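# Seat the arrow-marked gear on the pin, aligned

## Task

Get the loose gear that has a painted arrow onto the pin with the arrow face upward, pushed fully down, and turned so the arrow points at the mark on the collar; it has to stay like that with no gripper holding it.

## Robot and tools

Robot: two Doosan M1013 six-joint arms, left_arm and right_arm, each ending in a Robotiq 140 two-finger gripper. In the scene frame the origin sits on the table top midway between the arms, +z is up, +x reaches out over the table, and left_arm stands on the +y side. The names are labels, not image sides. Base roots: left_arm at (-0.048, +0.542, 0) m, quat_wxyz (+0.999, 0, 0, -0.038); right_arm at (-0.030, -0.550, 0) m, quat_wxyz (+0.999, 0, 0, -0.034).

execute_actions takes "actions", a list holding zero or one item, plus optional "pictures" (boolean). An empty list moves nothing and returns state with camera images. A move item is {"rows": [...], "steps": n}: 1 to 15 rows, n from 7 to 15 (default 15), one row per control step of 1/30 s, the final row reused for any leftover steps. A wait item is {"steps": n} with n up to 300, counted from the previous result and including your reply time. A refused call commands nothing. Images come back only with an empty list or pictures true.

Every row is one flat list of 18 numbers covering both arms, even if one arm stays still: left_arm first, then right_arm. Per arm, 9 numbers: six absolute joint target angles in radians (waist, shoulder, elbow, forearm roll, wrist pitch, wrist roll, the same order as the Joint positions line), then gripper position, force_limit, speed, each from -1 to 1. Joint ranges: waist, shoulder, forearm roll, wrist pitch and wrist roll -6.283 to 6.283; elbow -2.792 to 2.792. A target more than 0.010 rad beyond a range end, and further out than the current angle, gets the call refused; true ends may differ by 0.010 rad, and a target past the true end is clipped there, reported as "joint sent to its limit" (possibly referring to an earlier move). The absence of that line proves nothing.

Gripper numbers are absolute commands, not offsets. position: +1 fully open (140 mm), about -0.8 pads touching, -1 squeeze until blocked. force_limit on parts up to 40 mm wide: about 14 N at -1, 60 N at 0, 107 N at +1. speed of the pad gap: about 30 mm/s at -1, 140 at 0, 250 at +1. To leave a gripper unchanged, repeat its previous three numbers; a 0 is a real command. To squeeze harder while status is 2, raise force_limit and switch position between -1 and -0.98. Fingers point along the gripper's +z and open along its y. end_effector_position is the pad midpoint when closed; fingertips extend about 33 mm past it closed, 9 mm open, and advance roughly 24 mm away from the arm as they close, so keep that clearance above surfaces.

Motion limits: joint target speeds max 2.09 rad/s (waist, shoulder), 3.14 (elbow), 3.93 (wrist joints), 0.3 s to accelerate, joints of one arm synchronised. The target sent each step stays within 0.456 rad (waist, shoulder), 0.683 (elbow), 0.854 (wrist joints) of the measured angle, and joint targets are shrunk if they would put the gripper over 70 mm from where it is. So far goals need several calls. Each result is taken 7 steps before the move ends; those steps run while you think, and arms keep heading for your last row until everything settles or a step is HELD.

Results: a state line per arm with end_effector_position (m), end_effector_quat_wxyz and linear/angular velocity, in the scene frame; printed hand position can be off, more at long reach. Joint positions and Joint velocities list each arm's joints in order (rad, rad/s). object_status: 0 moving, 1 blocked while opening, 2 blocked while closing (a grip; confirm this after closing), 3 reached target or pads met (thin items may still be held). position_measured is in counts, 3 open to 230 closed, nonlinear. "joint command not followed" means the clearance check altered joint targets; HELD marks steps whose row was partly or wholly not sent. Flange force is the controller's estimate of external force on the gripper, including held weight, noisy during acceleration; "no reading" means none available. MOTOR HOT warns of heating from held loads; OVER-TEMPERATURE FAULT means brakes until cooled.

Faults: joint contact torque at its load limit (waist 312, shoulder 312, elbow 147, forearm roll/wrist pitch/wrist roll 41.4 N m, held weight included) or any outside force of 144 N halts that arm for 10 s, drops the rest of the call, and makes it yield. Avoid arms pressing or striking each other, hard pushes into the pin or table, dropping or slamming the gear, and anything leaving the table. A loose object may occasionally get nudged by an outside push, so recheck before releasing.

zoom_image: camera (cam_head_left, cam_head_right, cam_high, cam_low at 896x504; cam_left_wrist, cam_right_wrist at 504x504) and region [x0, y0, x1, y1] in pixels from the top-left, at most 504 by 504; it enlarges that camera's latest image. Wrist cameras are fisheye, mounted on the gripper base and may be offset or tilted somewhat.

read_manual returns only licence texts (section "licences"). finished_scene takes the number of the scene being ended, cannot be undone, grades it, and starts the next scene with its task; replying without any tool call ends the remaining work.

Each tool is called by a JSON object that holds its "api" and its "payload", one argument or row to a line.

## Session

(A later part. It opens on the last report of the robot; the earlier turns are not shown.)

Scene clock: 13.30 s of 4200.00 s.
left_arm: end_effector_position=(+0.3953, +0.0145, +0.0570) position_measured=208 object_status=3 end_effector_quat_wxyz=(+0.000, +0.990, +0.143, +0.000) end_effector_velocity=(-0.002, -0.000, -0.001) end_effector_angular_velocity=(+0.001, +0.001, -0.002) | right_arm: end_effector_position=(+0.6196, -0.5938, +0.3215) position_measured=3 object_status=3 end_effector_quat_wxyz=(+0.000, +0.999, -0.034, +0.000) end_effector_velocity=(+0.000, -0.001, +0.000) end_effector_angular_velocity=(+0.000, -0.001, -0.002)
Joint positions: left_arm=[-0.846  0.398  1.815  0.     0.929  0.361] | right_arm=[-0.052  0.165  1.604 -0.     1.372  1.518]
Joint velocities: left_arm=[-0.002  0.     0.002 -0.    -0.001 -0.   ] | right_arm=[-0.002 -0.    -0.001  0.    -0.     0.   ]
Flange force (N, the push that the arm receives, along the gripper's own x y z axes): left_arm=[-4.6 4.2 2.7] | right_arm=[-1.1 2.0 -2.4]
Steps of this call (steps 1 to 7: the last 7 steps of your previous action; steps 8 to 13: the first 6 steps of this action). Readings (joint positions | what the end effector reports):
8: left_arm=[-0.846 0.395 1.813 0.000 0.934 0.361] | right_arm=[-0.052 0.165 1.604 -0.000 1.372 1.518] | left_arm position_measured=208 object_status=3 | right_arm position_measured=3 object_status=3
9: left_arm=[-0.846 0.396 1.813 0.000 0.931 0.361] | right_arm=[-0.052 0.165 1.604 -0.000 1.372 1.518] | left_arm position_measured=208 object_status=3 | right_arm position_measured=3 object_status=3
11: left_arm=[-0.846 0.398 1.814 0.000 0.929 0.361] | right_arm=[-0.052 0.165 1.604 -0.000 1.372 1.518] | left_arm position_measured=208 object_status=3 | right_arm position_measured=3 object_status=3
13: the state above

{"api": "execute_actions", "payload": {
  "actions": [
    {"rows":[[-0.8463,0.4009,1.8168,0,0.9239,0.3605,-0.62,-0.8,0,-0.052,0.165,1.604,0,1.372,1.518,1,0,0]],"steps":13}
  ],
  "pictures": true
}}

Scene clock: 14.20 s of 4200.00 s.
left_arm: end_effector_position=(+0.3952, +0.0146, +0.0539) position_measured=208 object_status=3 end_effector_quat_wxyz=(-0.000, +0.990, +0.143, -0.000) end_effector_velocity=(+0.000, -0.000, +0.000) end_effector_angular_velocity=(-0.000, -0.000, -0.001) | right_arm: end_effector_position=(+0.6196, -0.5938, +0.3215) position_measured=3 object_status=3 end_effector_quat_wxyz=(+0.000, +0.999, -0.034, +0.000) end_effector_velocity=(-0.000, -0.001, +0.000) end_effector_angular_velocity=(-0.000, +0.000, -0.001)
Joint positions: left_arm=[-0.846  0.401  1.817 -0.     0.924  0.361] | right_arm=[-0.052  0.165  1.604 -0.     1.372  1.518]
Joint velocities: left_arm=[-0.     0.    -0.    -0.    -0.     0.001] | right_arm=[-0.001  0.    -0.    -0.     0.001 -0.   ]
Flange force (N, the push that the arm receives, along the gripper's own x y z axes): left_arm=[-3.0 5.0 2.4] | right_arm=[-1.5 0.9 -1.9]
Steps of this call (steps 1 to 7: the last 7 steps of your previous action; steps 8 to 15: the robot went on to your last target; steps 16 to 21: nothing new was sent; steps 22 to 27: the first 6 steps of this action). Readings (joint positions | what the end effector reports):
22: left_arm=[-0.846 0.398 1.815 -0.000 0.929 0.361] | right_arm=[-0.052 0.165 1.604 -0.000 1.372 1.518] | left_arm position_measured=208 object_status=3 | right_arm position_measured=3 object_status=3
23: left_arm=[-0.846 0.399 1.816 -0.000 0.926 0.361] | right_arm=[-0.052 0.165 1.604 -0.000 1.372 1.518] | left_arm position_measured=208 object_status=3 | right_arm position_measured=3 object_status=3
25: left_arm=[-0.846 0.401 1.817 -0.000 0.924 0.361] | right_arm=[-0.052 0.165 1.604 -0.000 1.372 1.518] | left_arm position_measured=208 object_status=3 | right_arm position_measured=3 object_status=3
27: the state above

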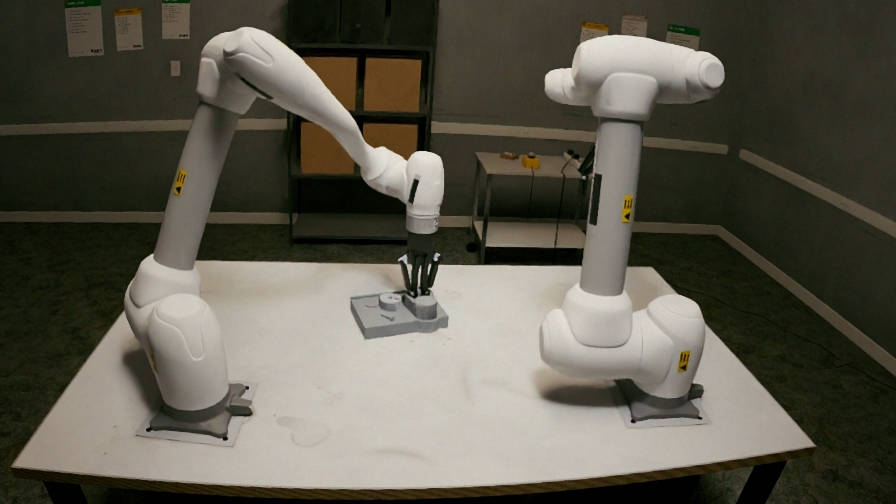

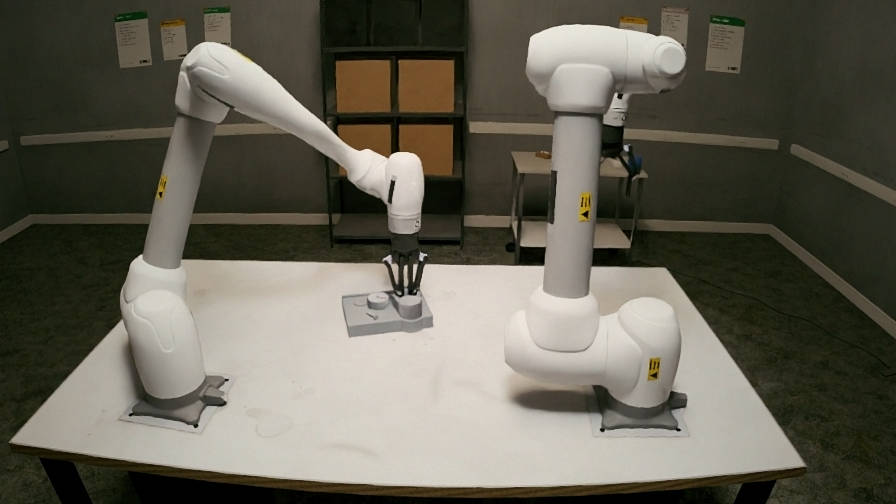

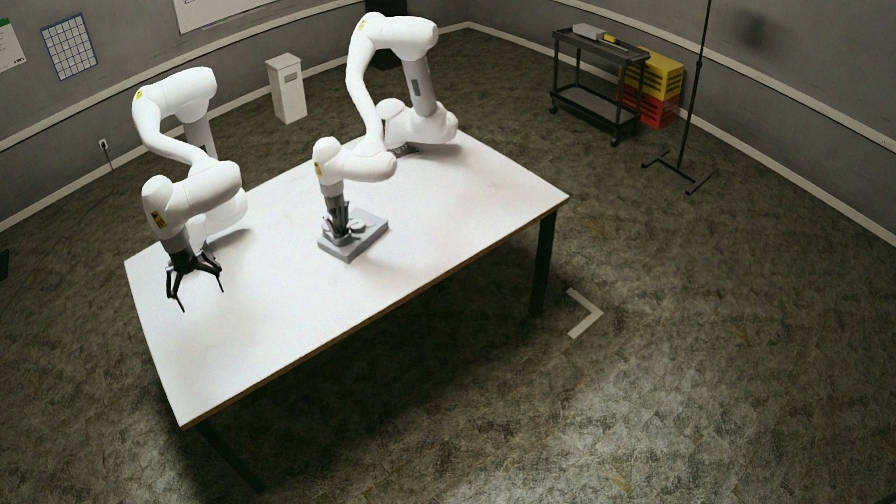

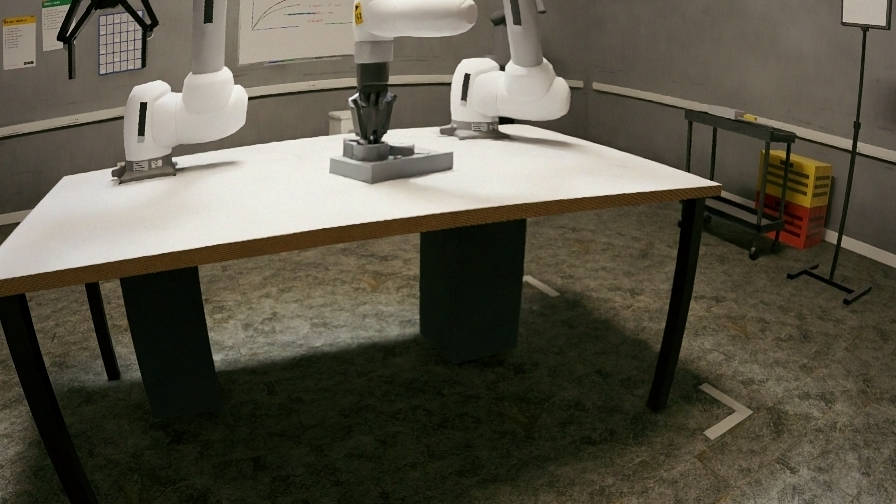

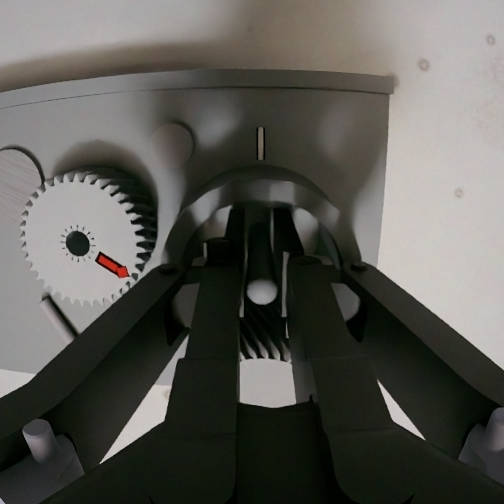

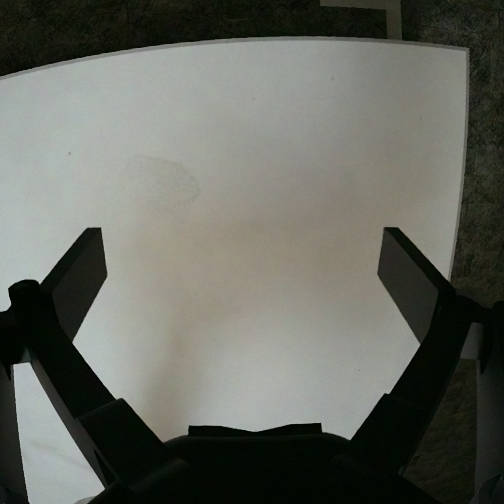

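{"api": "execute_actions", "payload": {
  "actions": [
    {"rows":[[-0.8463,0.4039,1.8189,0,0.9188,0.3605,-0.62,-0.8,0,-0.052,0.165,1.604,0,1.372,1.518,1,0,0]],"steps":13}
  ]
}}

Scene clock: 14.63 s of 4200.00 s.
left_arm: end_effector_position=(+0.3953, +0.0145, +0.0509) position_measured=208 object_status=3 end_effector_quat_wxyz=(+0.000, +0.990, +0.143, -0.000) end_effector_velocity=(+0.000, -0.000, +0.000) end_effector_angular_velocity=(-0.001, -0.002, +0.000) | right_arm: end_effector_position=(+0.6196, -0.5938, +0.3215) position_measured=3 object_status=3 end_effector_quat_wxyz=(+0.000, +0.999, -0.034, +0.000) end_effector_velocity=(-0.000, +0.001, +0.000) end_effector_angular_velocity=(-0.000, +0.000, +0.002)
Joint positions: left_arm=[-0.846  0.404  1.819 -0.     0.919  0.361] | right_arm=[-0.052  0.165  1.604 -0.     1.372  1.518]
Joint velocities: left_arm=[-0.    -0.     0.     0.001 -0.001 -0.001] | right_arm=[ 0.002 -0.     0.    -0.001  0.    -0.   ]
Flange force (N, the push that the arm receives, along the gripper's own x y z axes): left_arm=[-3.2 4.2 3.1] | right_arm=[-0.8 0.6 -3.1]
Steps of this call (steps 1 to 7: the last 7 steps of your previous action; steps 8 to 13: the first 6 steps of this action). Readings (joint positions | what the end effector reports):
8: left_arm=[-0.846 0.401 1.817 -0.000 0.924 0.361] | right_arm=[-0.052 0.165 1.604 -0.000 1.372 1.518] | left_arm position_measured=208 object_status=3 | right_arm position_measured=3 object_status=3
9: left_arm=[-0.846 0.402 1.817 -0.000 0.921 0.361] | right_arm=[-0.052 0.165 1.604 -0.000 1.372 1.518] | left_arm position_measured=208 object_status=3 | right_arm position_measured=3 object_status=3
11: left_arm=[-0.846 0.404 1.819 -0.000 0.919 0.361] | right_arm=[-0.052 0.165 1.604 0.000 1.372 1.518] | left_arm position_measured=208 object_status=3 | right_arm position_measured=3 object_status=3
13: the state above

{"api": "execute_actions", "payload": {
  "actions": [
    {"rows":[[-0.8463,0.4059,1.8203,0,0.9154,0.3605,-0.62,-0.8,0,-0.052,0.165,1.604,0,1.372,1.518,1,0,0]],"steps":13}
  ]
}}

Scene clock: 15.07 s of 4200.00 s.
left_arm: end_effector_position=(+0.3952, +0.0146, +0.0489) position_measured=208 object_status=3 end_effector_quat_wxyz=(-0.000, +0.990, +0.143, -0.000) end_effector_velocity=(-0.000, -0.001, +0.001) end_effector_angular_velocity=(-0.001, -0.002, -0.002) | right_arm: end_effector_position=(+0.6196, -0.5938, +0.3215) position_measured=3 object_status=3 end_effector_quat_wxyz=(+0.000, +0.999, -0.034, +0.000) end_effector_velocity=(+0.000, -0.000, +0.000) end_effector_angular_velocity=(-0.001, -0.001, -0.000)
Joint positions: left_arm=[-0.846  0.406  1.82  -0.     0.915  0.361] | right_arm=[-0.052  0.165  1.604 -0.     1.372  1.518]
Joint velocities: left_arm=[-0.001 -0.001 -0.001  0.001 -0.001  0.   ] | right_arm=[-0.    -0.    -0.    -0.    -0.001 -0.   ]
Flange force (N, the push that the arm receives, along the gripper's own x y z axes): left_arm=[-4.8 3.4 1.5] | right_arm=[-1.0 3.9 -2.4]
Steps of this call (steps 1 to 7: the last 7 steps of your previous action; steps 8 to 13: the first 6 steps of this action). Readings (joint positions | what the end effector reports):
8: left_arm=[-0.846 0.404 1.819 -0.000 0.919 0.361] | right_arm=[-0.052 0.165 1.604 -0.000 1.372 1.518] | left_arm position_measured=208 object_status=3 | right_arm position_measured=3 object_status=3
9: left_arm=[-0.846 0.405 1.820 -0.000 0.917 0.361] | right_arm=[-0.052 0.165 1.604 -0.000 1.372 1.518] | left_arm position_measured=208 object_status=3 | right_arm position_measured=3 object_status=3
11: left_arm=[-0.846 0.406 1.820 -0.000 0.916 0.361] | right_arm=[-0.052 0.165 1.604 -0.000 1.372 1.518] | left_arm position_measured=208 object_status=3 | right_arm position_measured=3 object_status=3
13: the state above

{"api": "execute_actions", "payload": {
  "actions": [
    {"rows":[[-0.8463,0.4079,1.8216,0,0.9121,0.3605,-0.62,-0.8,0,-0.052,0.165,1.604,0,1.372,1.518,1,0,0]],"steps":13}
  ]
}}

Scene clock: 15.50 s of 4200.00 s.
left_arm: end_effector_position=(+0.3953, +0.0146, +0.0470) position_measured=208 object_status=3 end_effector_quat_wxyz=(+0.000, +0.990, +0.143, +0.000) end_effector_velocity=(-0.000, -0.000, -0.000) end_effector_angular_velocity=(-0.001, -0.000, -0.001) | right_arm: end_effector_position=(+0.6196, -0.5938, +0.3215) position_measured=3 object_status=3 end_effector_quat_wxyz=(+0.000, +0.999, -0.034, +0.000) end_effector_velocity=(+0.001, -0.000, +0.001) end_effector_angular_velocity=(-0.001, -0.002, -0.000)
Joint positions: left_arm=[-0.846  0.408  1.822  0.     0.912  0.361] | right_arm=[-0.052  0.165  1.604 -0.     1.372  1.518]
Joint velocities: left_arm=[-0.     0.     0.001  0.    -0.002  0.001] | right_arm=[-0.    -0.    -0.001 -0.    -0.     0.   ]
Flange force (N, the push that the arm receives, along the gripper's own x y z axes): left_arm=[-4.0 4.2 3.4] | right_arm=[-1.1 0.4 -2.7]
Steps of this call (steps 1 to 7: the last 7 steps of your previous action; steps 8 to 13: the first 6 steps of this action). Readings (joint positions | what the end effector reports):
8: left_arm=[-0.846 0.406 1.820 -0.000 0.915 0.361] | right_arm=[-0.052 0.165 1.604 -0.000 1.372 1.518] | left_arm position_measured=208 object_status=3 | right_arm position_measured=3 object_status=3
9: left_arm=[-0.846 0.407 1.821 0.000 0.914 0.361] | right_arm=[-0.052 0.165 1.604 -0.000 1.372 1.518] | left_arm position_measured=208 object_status=3 | right_arm position_measured=3 object_status=3
11: left_arm=[-0.846 0.408 1.822 0.000 0.912 0.361] | right_arm=[-0.052 0.165 1.604 -0.000 1.372 1.518] | left_arm position_measured=208 object_status=3 | right_arm position_measured=3 object_status=3
13: the state above

{"api": "execute_actions", "payload": {
  "actions": [
    {"rows":[[-0.8463,0.4099,1.823,0,0.9087,0.3605,-0.62,-0.8,0,-0.052,0.165,1.604,0,1.372,1.518,1,0,0]],"steps":13}
  ]
}}

Scene clock: 15.93 s of 4200.00 s.
left_arm: end_effector_position=(+0.3953, +0.0145, +0.0451) position_measured=208 object_status=3 end_effector_quat_wxyz=(+0.000, +0.990, +0.143, +0.000) end_effector_velocity=(+0.001, -0.001, +0.000) end_effector_angular_velocity=(-0.001, -0.000, +0.000) | right_arm: end_effector_position=(+0.6196, -0.5938, +0.3215) position_measured=3 object_status=3 end_effector_quat_wxyz=(+0.000, +0.999, -0.034, +0.000) end_effector_velocity=(+0.001, -0.001, +0.001) end_effector_angular_velocity=(-0.000, -0.002, -0.001)
Joint positions: left_arm=[-0.846  0.41   1.823  0.     0.909  0.361] | right_arm=[-0.052  0.165  1.604 -0.     1.372  1.518]
Joint velocities: left_arm=[ 0.     0.001 -0.001 -0.001 -0.001  0.001] | right_arm=[-0.001 -0.    -0.001 -0.    -0.001  0.   ]
Flange force (N, the push that the arm receives, along the gripper's own x y z axes): left_arm=[-3.0 4.2 -25.3] | right_arm=[-2.5 1.4 -2.3]
Steps of this call (steps 1 to 7: the last 7 steps of your previous action; steps 8 to 13: the first 6 steps of this action). Readings (joint positions | what the end effector reports):
8: left_arm=[-0.846 0.408 1.822 0.000 0.912 0.361] | right_arm=[-0.052 0.165 1.604 -0.000 1.372 1.518] | left_arm position_measured=208 object_status=3 | right_arm position_measured=3 object_status=3
9: left_arm=[-0.846 0.409 1.822 0.000 0.910 0.361] | right_arm=[-0.052 0.165 1.604 -0.000 1.372 1.518] | left_arm position_measured=208 object_status=3 | right_arm position_measured=3 object_status=3
11: left_arm=[-0.846 0.410 1.823 0.000 0.909 0.361] | right_arm=[-0.052 0.165 1.604 -0.000 1.372 1.518] | left_arm position_measured=208 object_status=3 | right_arm position_measured=3 object_status=3
13: the state above

{"api": "execute_actions", "payload": {
  "actions": [
    {"rows":[[-0.8463,0.3851,1.8053,0,0.9512,0.3605,-0.58,-0.8,0,-0.052,0.165,1.604,0,1.372,1.518,1,0,0],[-0.8463,0.3851,1.8053,0,0.9512,0.3605,-0.58,-0.8,0,-0.052,0.165,1.604,0,1.372,1.518,1,0,0],[-0.8463,0.3851,1.8053,0,0.9512,0.3605,-0.58,-0.8,0,-0.052,0.165,1.604,0,1.372,1.518,1,0,0],[-0.8463,0.3278,1.7512,0,1.0626,0.3605,-0.58,-0.8,0,-0.052,0.165,1.604,0,1.372,1.518,1,0,0]],"steps":12}
  ]
}}

{"api": "execute_actions", "payload": {
  "actions": [
    {"rows":[[-0.782,0.2354,1.887,0,1.0192,-0.448,0.1,-0.5,0,-0.052,0.165,1.604,0,1.372,1.518,1,0,0]]}
  ]
}}

{"api": "execute_actions", "payload": {
  "actions": [
    {"steps":15}
  ],
  "pictures": true
}}

Scene clock: 17.10 s of 4200.00 s.
left_arm: end_effector_position=(+0.3951, +0.0147, +0.0762) position_measured=202 object_status=0 end_effector_quat_wxyz=(-0.000, +0.990, +0.144, -0.000) end_effector_velocity=(-0.020, +0.025, +0.329) end_effector_angular_velocity=(+0.072, +0.054, -0.000) | right_arm: end_effector_position=(+0.6196, -0.5938, +0.3215) position_measured=3 object_status=3 end_effector_quat_wxyz=(+0.000, +0.999, -0.034, +0.000) end_effector_velocity=(+0.000, -0.001, +0.000) end_effector_angular_velocity=(-0.000, -0.000, -0.001)
Joint positions: left_arm=[-0.846  0.379  1.801 -0.     0.963  0.361] | right_arm=[-0.052  0.165  1.604 -0.     1.372  1.518]
Joint velocities: left_arm=[-0.    -0.315 -0.246 -0.     0.651 -0.   ] | right_arm=[-0.001  0.    -0.001 -0.     0.001 -0.   ]
Flange force (N, the push that the arm receives, along the gripper's own x y z axes): left_arm=[-4.5 2.9 12.2] | right_arm=[-1.9 2.4 -1.8]
Steps of this call (steps 1 to 7: the last 7 steps of your previous action; steps 8 to 15: the robot went on to your last target; steps 16 to 30: nothing new was sent; steps 31 to 35: the first 5 steps of this action). Readings (joint positions | what the end effector reports):
31: left_arm=[-0.846 0.410 1.823 0.000 0.909 0.361] | right_arm=[-0.052 0.165 1.604 -0.000 1.372 1.518] | left_arm position_measured=208 object_status=0 | right_arm position_measured=3 object_status=3
32: left_arm=[-0.846 0.407 1.822 -0.000 0.915 0.361] | right_arm=[-0.052 0.165 1.604 -0.000 1.372 1.518] | left_arm position_measured=205 object_status=0 | right_arm position_measured=3 object_status=3
34: left_arm=[-0.846 0.388 1.807 -0.000 0.946 0.361] | right_arm=[-0.052 0.165 1.604 -0.000 1.372 1.518] | left_arm position_measured=202 object_status=0 | right_arm position_measured=3 object_status=3
35: the state above

Scene clock: 17.60 s of 4200.00 s.
left_arm: end_effector_position=(+0.3908, +0.0504, +0.1303) position_measured=153 object_status=0 end_effector_quat_wxyz=(+0.001, +0.945, +0.326, +0.000) end_effector_velocity=(-0.047, +0.308, -0.018) end_effector_angular_velocity=(+0.029, +0.025, +3.186) | right_arm: end_effector_position=(+0.6196, -0.5938, +0.3215) position_measured=3 object_status=3 end_effector_quat_wxyz=(+0.000, +0.999, -0.034, +0.000) end_effector_velocity=(-0.000, -0.001, -0.000) end_effector_angular_velocity=(-0.000, +0.001, -0.001)
Joint positions: left_arm=[-0.819  0.288  1.816 -0.     1.036  0.012] | right_arm=[-0.052  0.165  1.604 -0.     1.372  1.518]
Joint velocities: left_arm=[ 0.236 -0.341  0.502  0.003 -0.123 -2.952] | right_arm=[-0.001  0.     0.    -0.     0.001  0.   ]
Flange force (N, the push that the arm receives, along the gripper's own x y z axes): left_arm=[-6.5 2.1 4.0] | right_arm=[0.2 0.5 -2.2]
Steps of this call (steps 1 to 7: the last 7 steps of your previous action; steps 8 to 15: the first 8 steps of this action). Readings (joint positions | what the end effector reports):
8: left_arm=[-0.846 0.328 1.751 -0.000 1.063 0.360] | right_arm=[-0.052 0.165 1.604 0.000 1.372 1.518] | left_arm position_measured=202 object_status=0 | right_arm position_measured=3 object_status=3
9: left_arm=[-0.846 0.327 1.753 -0.000 1.061 0.354] | right_arm=[-0.052 0.165 1.604 -0.000 1.372 1.518] | left_arm position_measured=199 object_status=0 | right_arm position_measured=3 object_status=3
11: left_arm=[-0.842 0.321 1.765 -0.000 1.055 0.297] | right_arm=[-0.052 0.165 1.604 -0.000 1.372 1.518] | left_arm position_measured=183 object_status=0 | right_arm position_measured=3 object_status=3
15: the state above

Scene clock: 18.10 s of 4200.00 s.
left_arm: end_effector_position=(+0.3843, +0.0951, +0.1299) position_measured=117 object_status=3 end_effector_quat_wxyz=(-0.000, +0.836, +0.548, -0.000) end_effector_velocity=(+0.000, -0.001, -0.000) end_effector_angular_velocity=(-0.001, -0.001, -0.001) | right_arm: end_effector_position=(+0.6196, -0.5938, +0.3215) position_measured=3 object_status=3 end_effector_quat_wxyz=(+0.000, +0.999, -0.034, +0.000) end_effector_velocity=(-0.000, -0.001, -0.000) end_effector_angular_velocity=(-0.000, +0.000, -0.001)
Joint positions: left_arm=[-0.782  0.235  1.887 -0.     1.019 -0.448] | right_arm=[-0.052  0.165  1.604 -0.     1.372  1.518]
Joint velocities: left_arm=[-0.001  0.    -0.001  0.    -0.001  0.   ] | right_arm=[-0.001  0.     0.001 -0.    -0.     0.   ]
Flange force (N, the push that the arm receives, along the gripper's own x y z axes): left_arm=[-6.4 0.4 2.6] | right_arm=[-0.8 1.3 -2.5]
Kept back: nothing.
Steps of this call (steps 1 to 7: the last 7 steps of your previous action; steps 8 to 15: the robot went on to your last target). Readings (joint positions | what the end effector reports):
1: left_arm=[-0.811 0.276 1.833 -0.000 1.032 -0.090] | right_arm=[-0.052 0.165 1.604 -0.000 1.372 1.518] | left_arm position_measured=146 object_status=0 | right_arm position_measured=3 object_status=3
2: left_arm=[-0.803 0.265 1.847 -0.000 1.029 -0.184] | right_arm=[-0.052 0.165 1.604 -0.000 1.372 1.518] | left_arm position_measured=138 object_status=0 | right_arm position_measured=3 object_status=3
4: left_arm=[-0.791 0.249 1.869 -0.000 1.023 -0.329] | right_arm=[-0.052 0.165 1.604 -0.000 1.372 1.518] | left_arm position_measured=123 object_status=0 | right_arm position_measured=3 object_status=3
8: left_arm=[-0.782 0.236 1.887 -0.000 1.019 -0.446] | right_arm=[-0.052 0.165 1.604 -0.000 1.372 1.518] | left_arm position_measured=117 object_status=0 | right_arm position_measured=3 object_status=3
15: the state above

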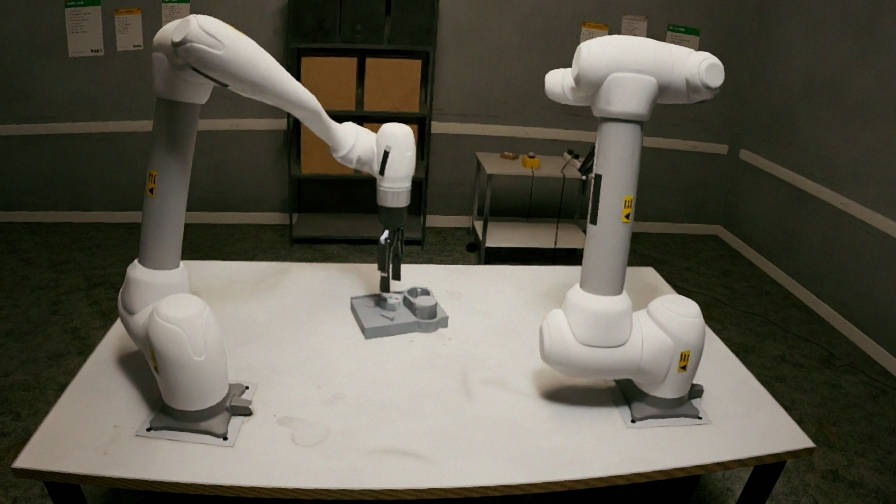

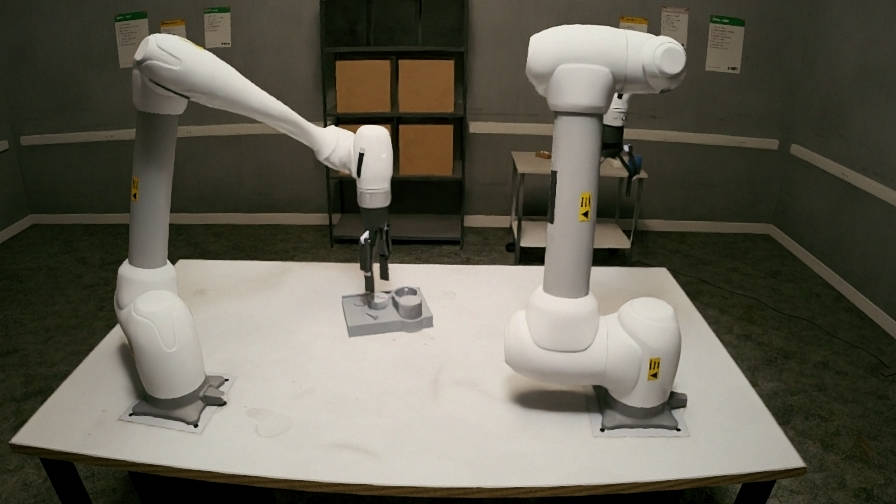

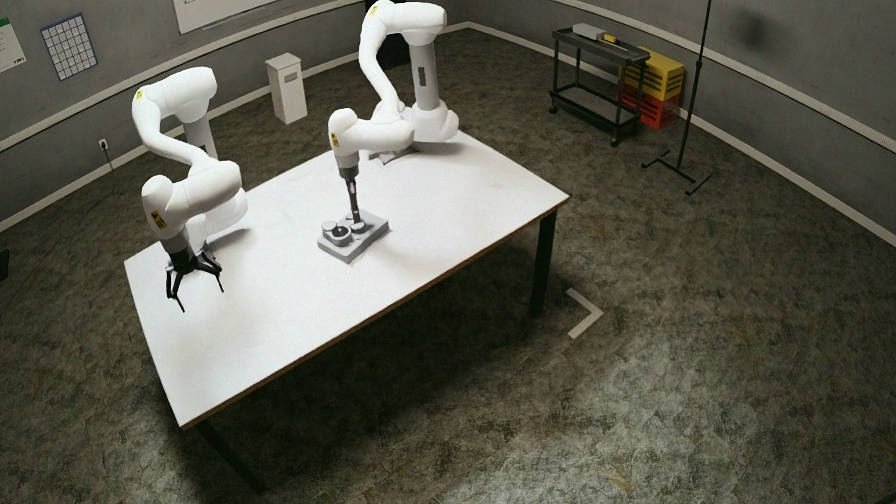

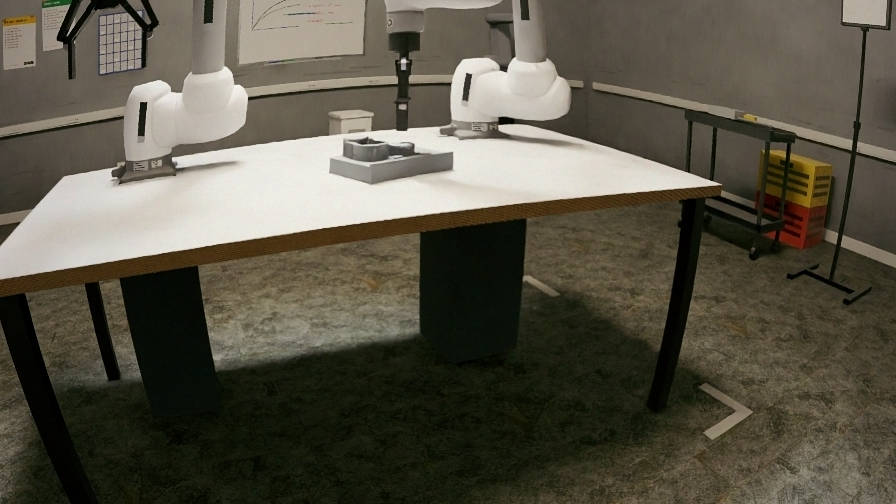

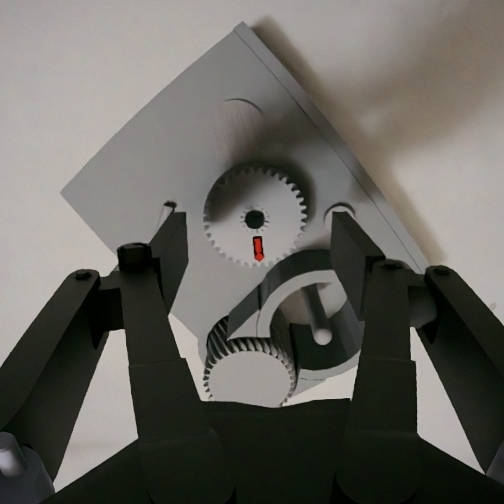

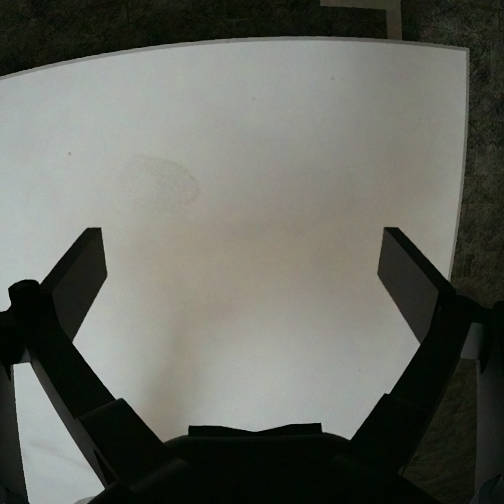

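{"api": "execute_actions", "payload": {
  "actions": [
    {"rows":[[-0.7828,0.2765,1.929,0,0.9361,-0.448,0.02,-0.5,0,-0.052,0.165,1.604,0,1.372,1.518,1,0,0]],"steps":10}
  ]
}}

{"api": "execute_actions", "payload": {
  "actions": [
    {"rows":[[-0.7828,0.2891,1.9385,0,0.914,-0.448,-0.03,-0.5,0,-0.052,0.165,1.604,0,1.372,1.518,1,0,0]],"steps":14}
  ],
  "pictures": true
}}

Scene clock: 18.73 s of 4200.00 s.
left_arm: end_effector_position=(+0.3846, +0.0947, +0.1155) position_measured=125 object_status=0 end_effector_quat_wxyz=(+0.001, +0.836, +0.548, +0.000) end_effector_velocity=(-0.009, +0.010, -0.447) end_effector_angular_velocity=(+0.013, +0.010, -0.001) | right_arm: end_effector_position=(+0.6196, -0.5938, +0.3215) position_measured=3 object_status=3 end_effector_quat_wxyz=(+0.000, +0.999, -0.034, +0.000) end_effector_velocity=(-0.001, -0.000, -0.000) end_effector_angular_velocity=(+0.000, +0.001, -0.001)
Joint positions: left_arm=[-0.782  0.249  1.9    0.     0.991 -0.448] | right_arm=[-0.052  0.165  1.604 -0.     1.372  1.518]
Joint velocities: left_arm=[-0.001  0.405  0.418  0.001 -0.807  0.   ] | right_arm=[-0.001 -0.     0.001  0.     0.001  0.   ]
Flange force (N, the push that the arm receives, along the gripper's own x y z axes): left_arm=[-7.0 -1.3 2.0] | right_arm=[-2.2 1.4 -2.9]
Steps of this call (steps 1 to 15: the robot went on to your last target; step 16: nothing new was sent; steps 17 to 19: the first 3 steps of this action). Readings (joint positions | what the end effector reports):
17: left_arm=[-0.782 0.235 1.887 0.000 1.019 -0.448] | right_arm=[-0.052 0.165 1.604 -0.000 1.372 1.518] | left_arm position_measured=117 object_status=0 | right_arm position_measured=3 object_status=3
18: left_arm=[-0.782 0.238 1.890 0.000 1.012 -0.448] | right_arm=[-0.052 0.165 1.604 -0.000 1.372 1.518] | left_arm position_measured=120 object_status=0 | right_arm position_measured=3 object_status=3
19: the state above

Scene clock: 19.20 s of 4200.00 s.
left_arm: end_effector_position=(+0.3830, +0.0957, +0.0729) position_measured=132 object_status=0 end_effector_quat_wxyz=(-0.000, +0.836, +0.548, -0.000) end_effector_velocity=(-0.000, +0.000, +0.000) end_effector_angular_velocity=(-0.002, +0.000, +0.001) | right_arm: end_effector_position=(+0.6196, -0.5938, +0.3215) position_measured=3 object_status=3 end_effector_quat_wxyz=(+0.000, +0.999, -0.034, +0.000) end_effector_velocity=(-0.001, +0.001, -0.001) end_effector_angular_velocity=(-0.000, +0.002, +0.002)
Joint positions: left_arm=[-0.783  0.289  1.939 -0.     0.914 -0.448] | right_arm=[-0.052  0.165  1.604 -0.     1.372  1.518]
Joint velocities: left_arm=[ 0.    -0.001  0.001 -0.001 -0.001 -0.   ] | right_arm=[ 0.002  0.     0.001 -0.     0.    -0.   ]
Flange force (N, the push that the arm receives, along the gripper's own x y z axes): left_arm=[-7.4 -0.8 2.7] | right_arm=[-1.8 -0.5 -2.3]
Steps of this call (steps 1 to 7: the last 7 steps of your previous action; steps 8 to 14: the first 7 steps of this action). Readings (joint positions | what the end effector reports):
8: left_arm=[-0.783 0.277 1.929 0.000 0.936 -0.448] | right_arm=[-0.052 0.165 1.604 -0.000 1.372 1.518] | left_arm position_measured=127 object_status=0 | right_arm position_measured=3 object_status=3
9: left_arm=[-0.783 0.280 1.931 0.000 0.929 -0.448] | right_arm=[-0.052 0.165 1.604 -0.000 1.372 1.518] | left_arm position_measured=129 object_status=0 | right_arm position_measured=3 object_status=3
11: left_arm=[-0.783 0.289 1.939 -0.000 0.915 -0.448] | right_arm=[-0.052 0.165 1.604 -0.000 1.372 1.518] | left_arm position_measured=132 object_status=0 | right_arm position_measured=3 object_status=3
14: the state above

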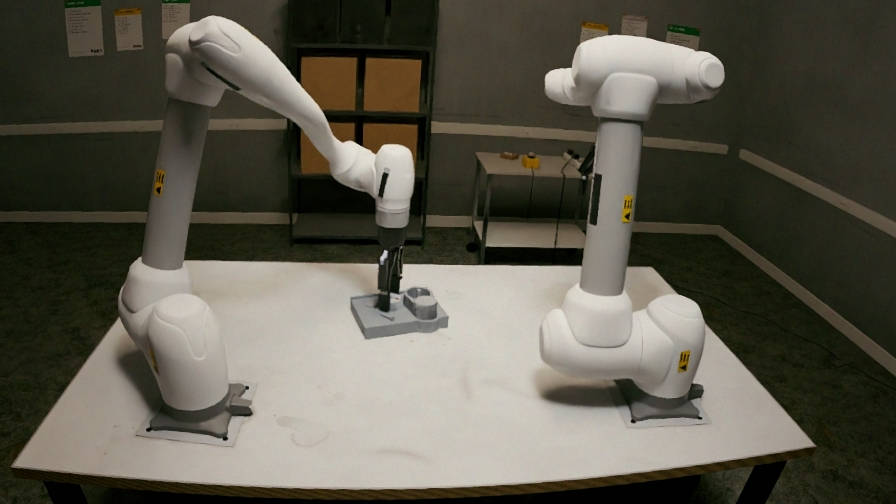

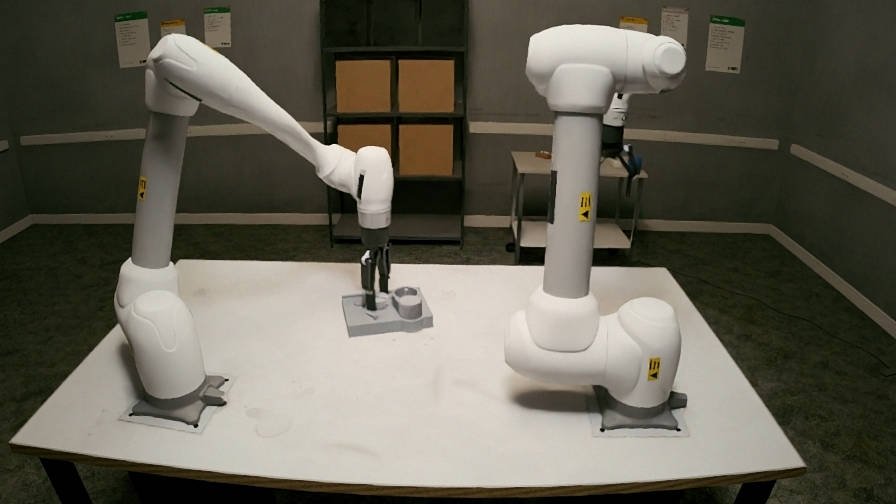

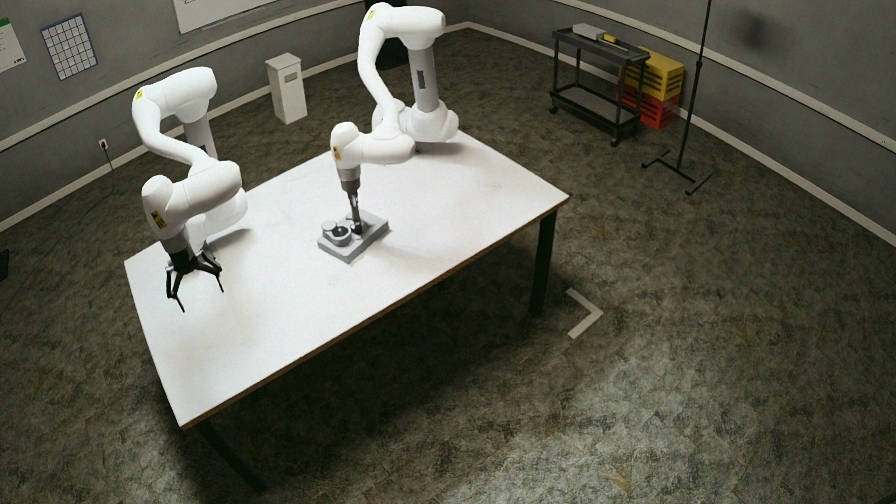

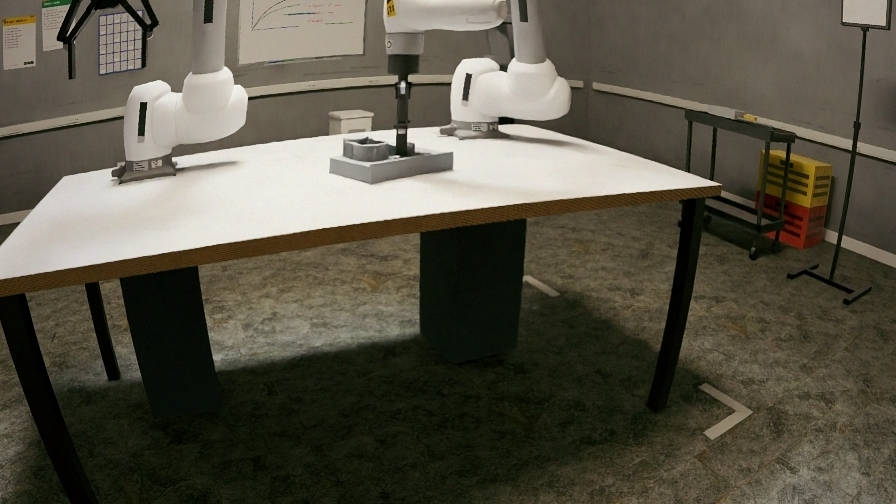

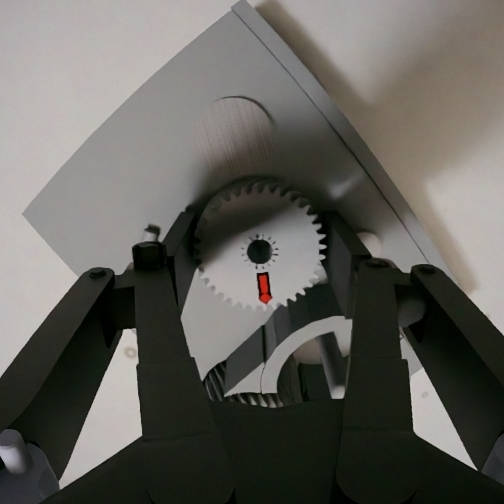

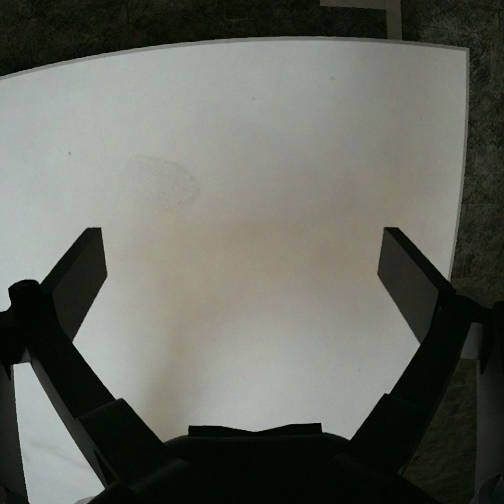

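{"api": "execute_actions", "payload": {
  "actions": [
    {"rows":[[-0.7828,0.2918,1.9405,0,0.9093,-0.448,-0.03,-0.5,0,-0.052,0.165,1.604,0,1.372,1.518,1,0,0]],"steps":13}
  ]
}}

Scene clock: 19.63 s of 4200.00 s.
left_arm: end_effector_position=(+0.3831, +0.0956, +0.0705) position_measured=132 object_status=3 end_effector_quat_wxyz=(+0.000, +0.836, +0.548, -0.000) end_effector_velocity=(-0.000, +0.001, -0.000) end_effector_angular_velocity=(+0.001, -0.000, +0.000) | right_arm: end_effector_position=(+0.6196, -0.5938, +0.3215) position_measured=3 object_status=3 end_effector_quat_wxyz=(+0.000, +0.999, -0.034, +0.000) end_effector_velocity=(-0.000, -0.001, +0.000) end_effector_angular_velocity=(-0.000, +0.000, -0.001)
Joint positions: left_arm=[-0.783  0.292  1.94  -0.     0.909 -0.448] | right_arm=[-0.052  0.165  1.604 -0.     1.372  1.518]
Joint velocities: left_arm=[ 0.001 -0.001  0.001  0.001  0.001 -0.   ] | right_arm=[-0.001  0.    -0.    -0.     0.001  0.   ]
Flange force (N, the push that the arm receives, along the gripper's own x y z axes): left_arm=[-5.4 -0.2 1.9] | right_arm=[1.0 0.7 -3.0]
Steps of this call (steps 1 to 7: the last 7 steps of your previous action; steps 8 to 13: the first 6 steps of this action). Readings (joint positions | what the end effector reports):
8: left_arm=[-0.783 0.289 1.939 -0.000 0.914 -0.448] | right_arm=[-0.052 0.165 1.604 -0.000 1.372 1.518] | left_arm position_measured=132 object_status=3 | right_arm position_measured=3 object_status=3
9: left_arm=[-0.783 0.290 1.939 -0.000 0.911 -0.448] | right_arm=[-0.052 0.165 1.604 -0.000 1.372 1.518] | left_arm position_measured=132 object_status=3 | right_arm position_measured=3 object_status=3
11: left_arm=[-0.783 0.292 1.940 -0.000 0.909 -0.448] | right_arm=[-0.052 0.165 1.604 -0.000 1.372 1.518] | left_arm position_measured=132 object_status=3 | right_arm position_measured=3 object_status=3
13: the state above

{"api": "execute_actions", "payload": {
  "actions": [
    {"rows":[[-0.7828,0.2939,1.942,0,0.9057,-0.448,-0.03,-0.5,0,-0.052,0.165,1.604,0,1.372,1.518,1,0,0]],"steps":13}
  ]
}}

Scene clock: 20.07 s of 4200.00 s.
left_arm: end_effector_position=(+0.3831, +0.0957, +0.0684) position_measured=132 object_status=3 end_effector_quat_wxyz=(+0.000, +0.837, +0.548, +0.000) end_effector_velocity=(-0.000, +0.001, -0.001) end_effector_angular_velocity=(+0.002, +0.000, -0.001) | right_arm: end_effector_position=(+0.6196, -0.5938, +0.3215) position_measured=3 object_status=3 end_effector_quat_wxyz=(+0.000, +0.999, -0.034, +0.000) end_effector_velocity=(+0.000, +0.000, +0.000) end_effector_angular_velocity=(+0.001, +0.001, -0.000)
Joint positions: left_arm=[-0.783  0.294  1.942  0.     0.906 -0.448] | right_arm=[-0.052  0.165  1.604 -0.     1.372  1.518]
Joint velocities: left_arm=[ 0.     0.001  0.001  0.001 -0.001  0.   ] | right_arm=[ 0.     0.    -0.001  0.001  0.001  0.   ]
Flange force (N, the push that the arm receives, along the gripper's own x y z axes): left_arm=[-6.1 -1.6 -0.9] | right_arm=[0.3 2.1 -2.4]
Steps of this call (steps 1 to 7: the last 7 steps of your previous action; steps 8 to 13: the first 6 steps of this action). Readings (joint positions | what the end effector reports):
8: left_arm=[-0.783 0.292 1.941 0.000 0.909 -0.448] | right_arm=[-0.052 0.165 1.604 -0.000 1.372 1.518] | left_arm position_measured=132 object_status=3 | right_arm position_measured=3 object_status=3
9: left_arm=[-0.783 0.293 1.941 0.000 0.907 -0.448] | right_arm=[-0.052 0.165 1.604 -0.000 1.372 1.518] | left_arm position_measured=132 object_status=3 | right_arm position_measured=3 object_status=3
11: left_arm=[-0.783 0.294 1.942 0.000 0.906 -0.448] | right_arm=[-0.052 0.165 1.604 -0.000 1.372 1.518] | left_arm position_measured=132 object_status=3 | right_arm position_measured=3 object_status=3
13: the state above

{"api": "execute_actions", "payload": {
  "actions": [
    {"rows":[[-0.7828,0.295,1.9428,0,0.9038,-0.448,-0.03,-0.5,0,-0.052,0.165,1.604,0,1.372,1.518,1,0,0]],"steps":13}
  ]
}}

Scene clock: 20.60 s of 4200.00 s.
left_arm: end_effector_position=(+0.3832, +0.0956, +0.0677) position_measured=132 object_status=3 end_effector_quat_wxyz=(+0.000, +0.837, +0.548, +0.000) end_effector_velocity=(+0.000, +0.001, -0.001) end_effector_angular_velocity=(+0.002, +0.000, +0.000) | right_arm: end_effector_position=(+0.6196, -0.5938, +0.3215) position_measured=3 object_status=3 end_effector_quat_wxyz=(+0.000, +0.999, -0.034, +0.000) end_effector_velocity=(+0.001, +0.001, +0.000) end_effector_angular_velocity=(+0.000, -0.002, +0.002)
Joint positions: left_arm=[-0.783  0.295  1.943  0.     0.904 -0.448] | right_arm=[-0.052  0.165  1.604 -0.     1.372  1.518]
Joint velocities: left_arm=[ 0.     0.001  0.001  0.001 -0.    -0.001] | right_arm=[ 0.002  0.    -0.001  0.001 -0.001  0.   ]
Flange force (N, the push that the arm receives, along the gripper's own x y z axes): left_arm=[6.3 -19.2 -85.0] | right_arm=[-0.9 2.2 -1.8]
Steps of this call (steps 1 to 7: the last 7 steps of your previous action; steps 8 to 10: the robot went on to your last target; steps 11 to 16: the first 6 steps of this action). Readings (joint positions | what the end effector reports):
11: left_arm=[-0.783 0.294 1.942 0.000 0.906 -0.448] | right_arm=[-0.052 0.165 1.604 -0.000 1.372 1.518] | left_arm position_measured=132 object_status=3 | right_arm position_measured=3 object_status=3
12: left_arm=[-0.783 0.294 1.942 0.000 0.905 -0.448] | right_arm=[-0.052 0.165 1.604 -0.000 1.372 1.518] | left_arm position_measured=132 object_status=3 | right_arm position_measured=3 object_status=3
14: left_arm=[-0.783 0.295 1.942 0.000 0.904 -0.448] | right_arm=[-0.052 0.165 1.604 -0.000 1.372 1.518] | left_arm position_measured=132 object_status=3 | right_arm position_measured=3 object_status=3
16: the state above


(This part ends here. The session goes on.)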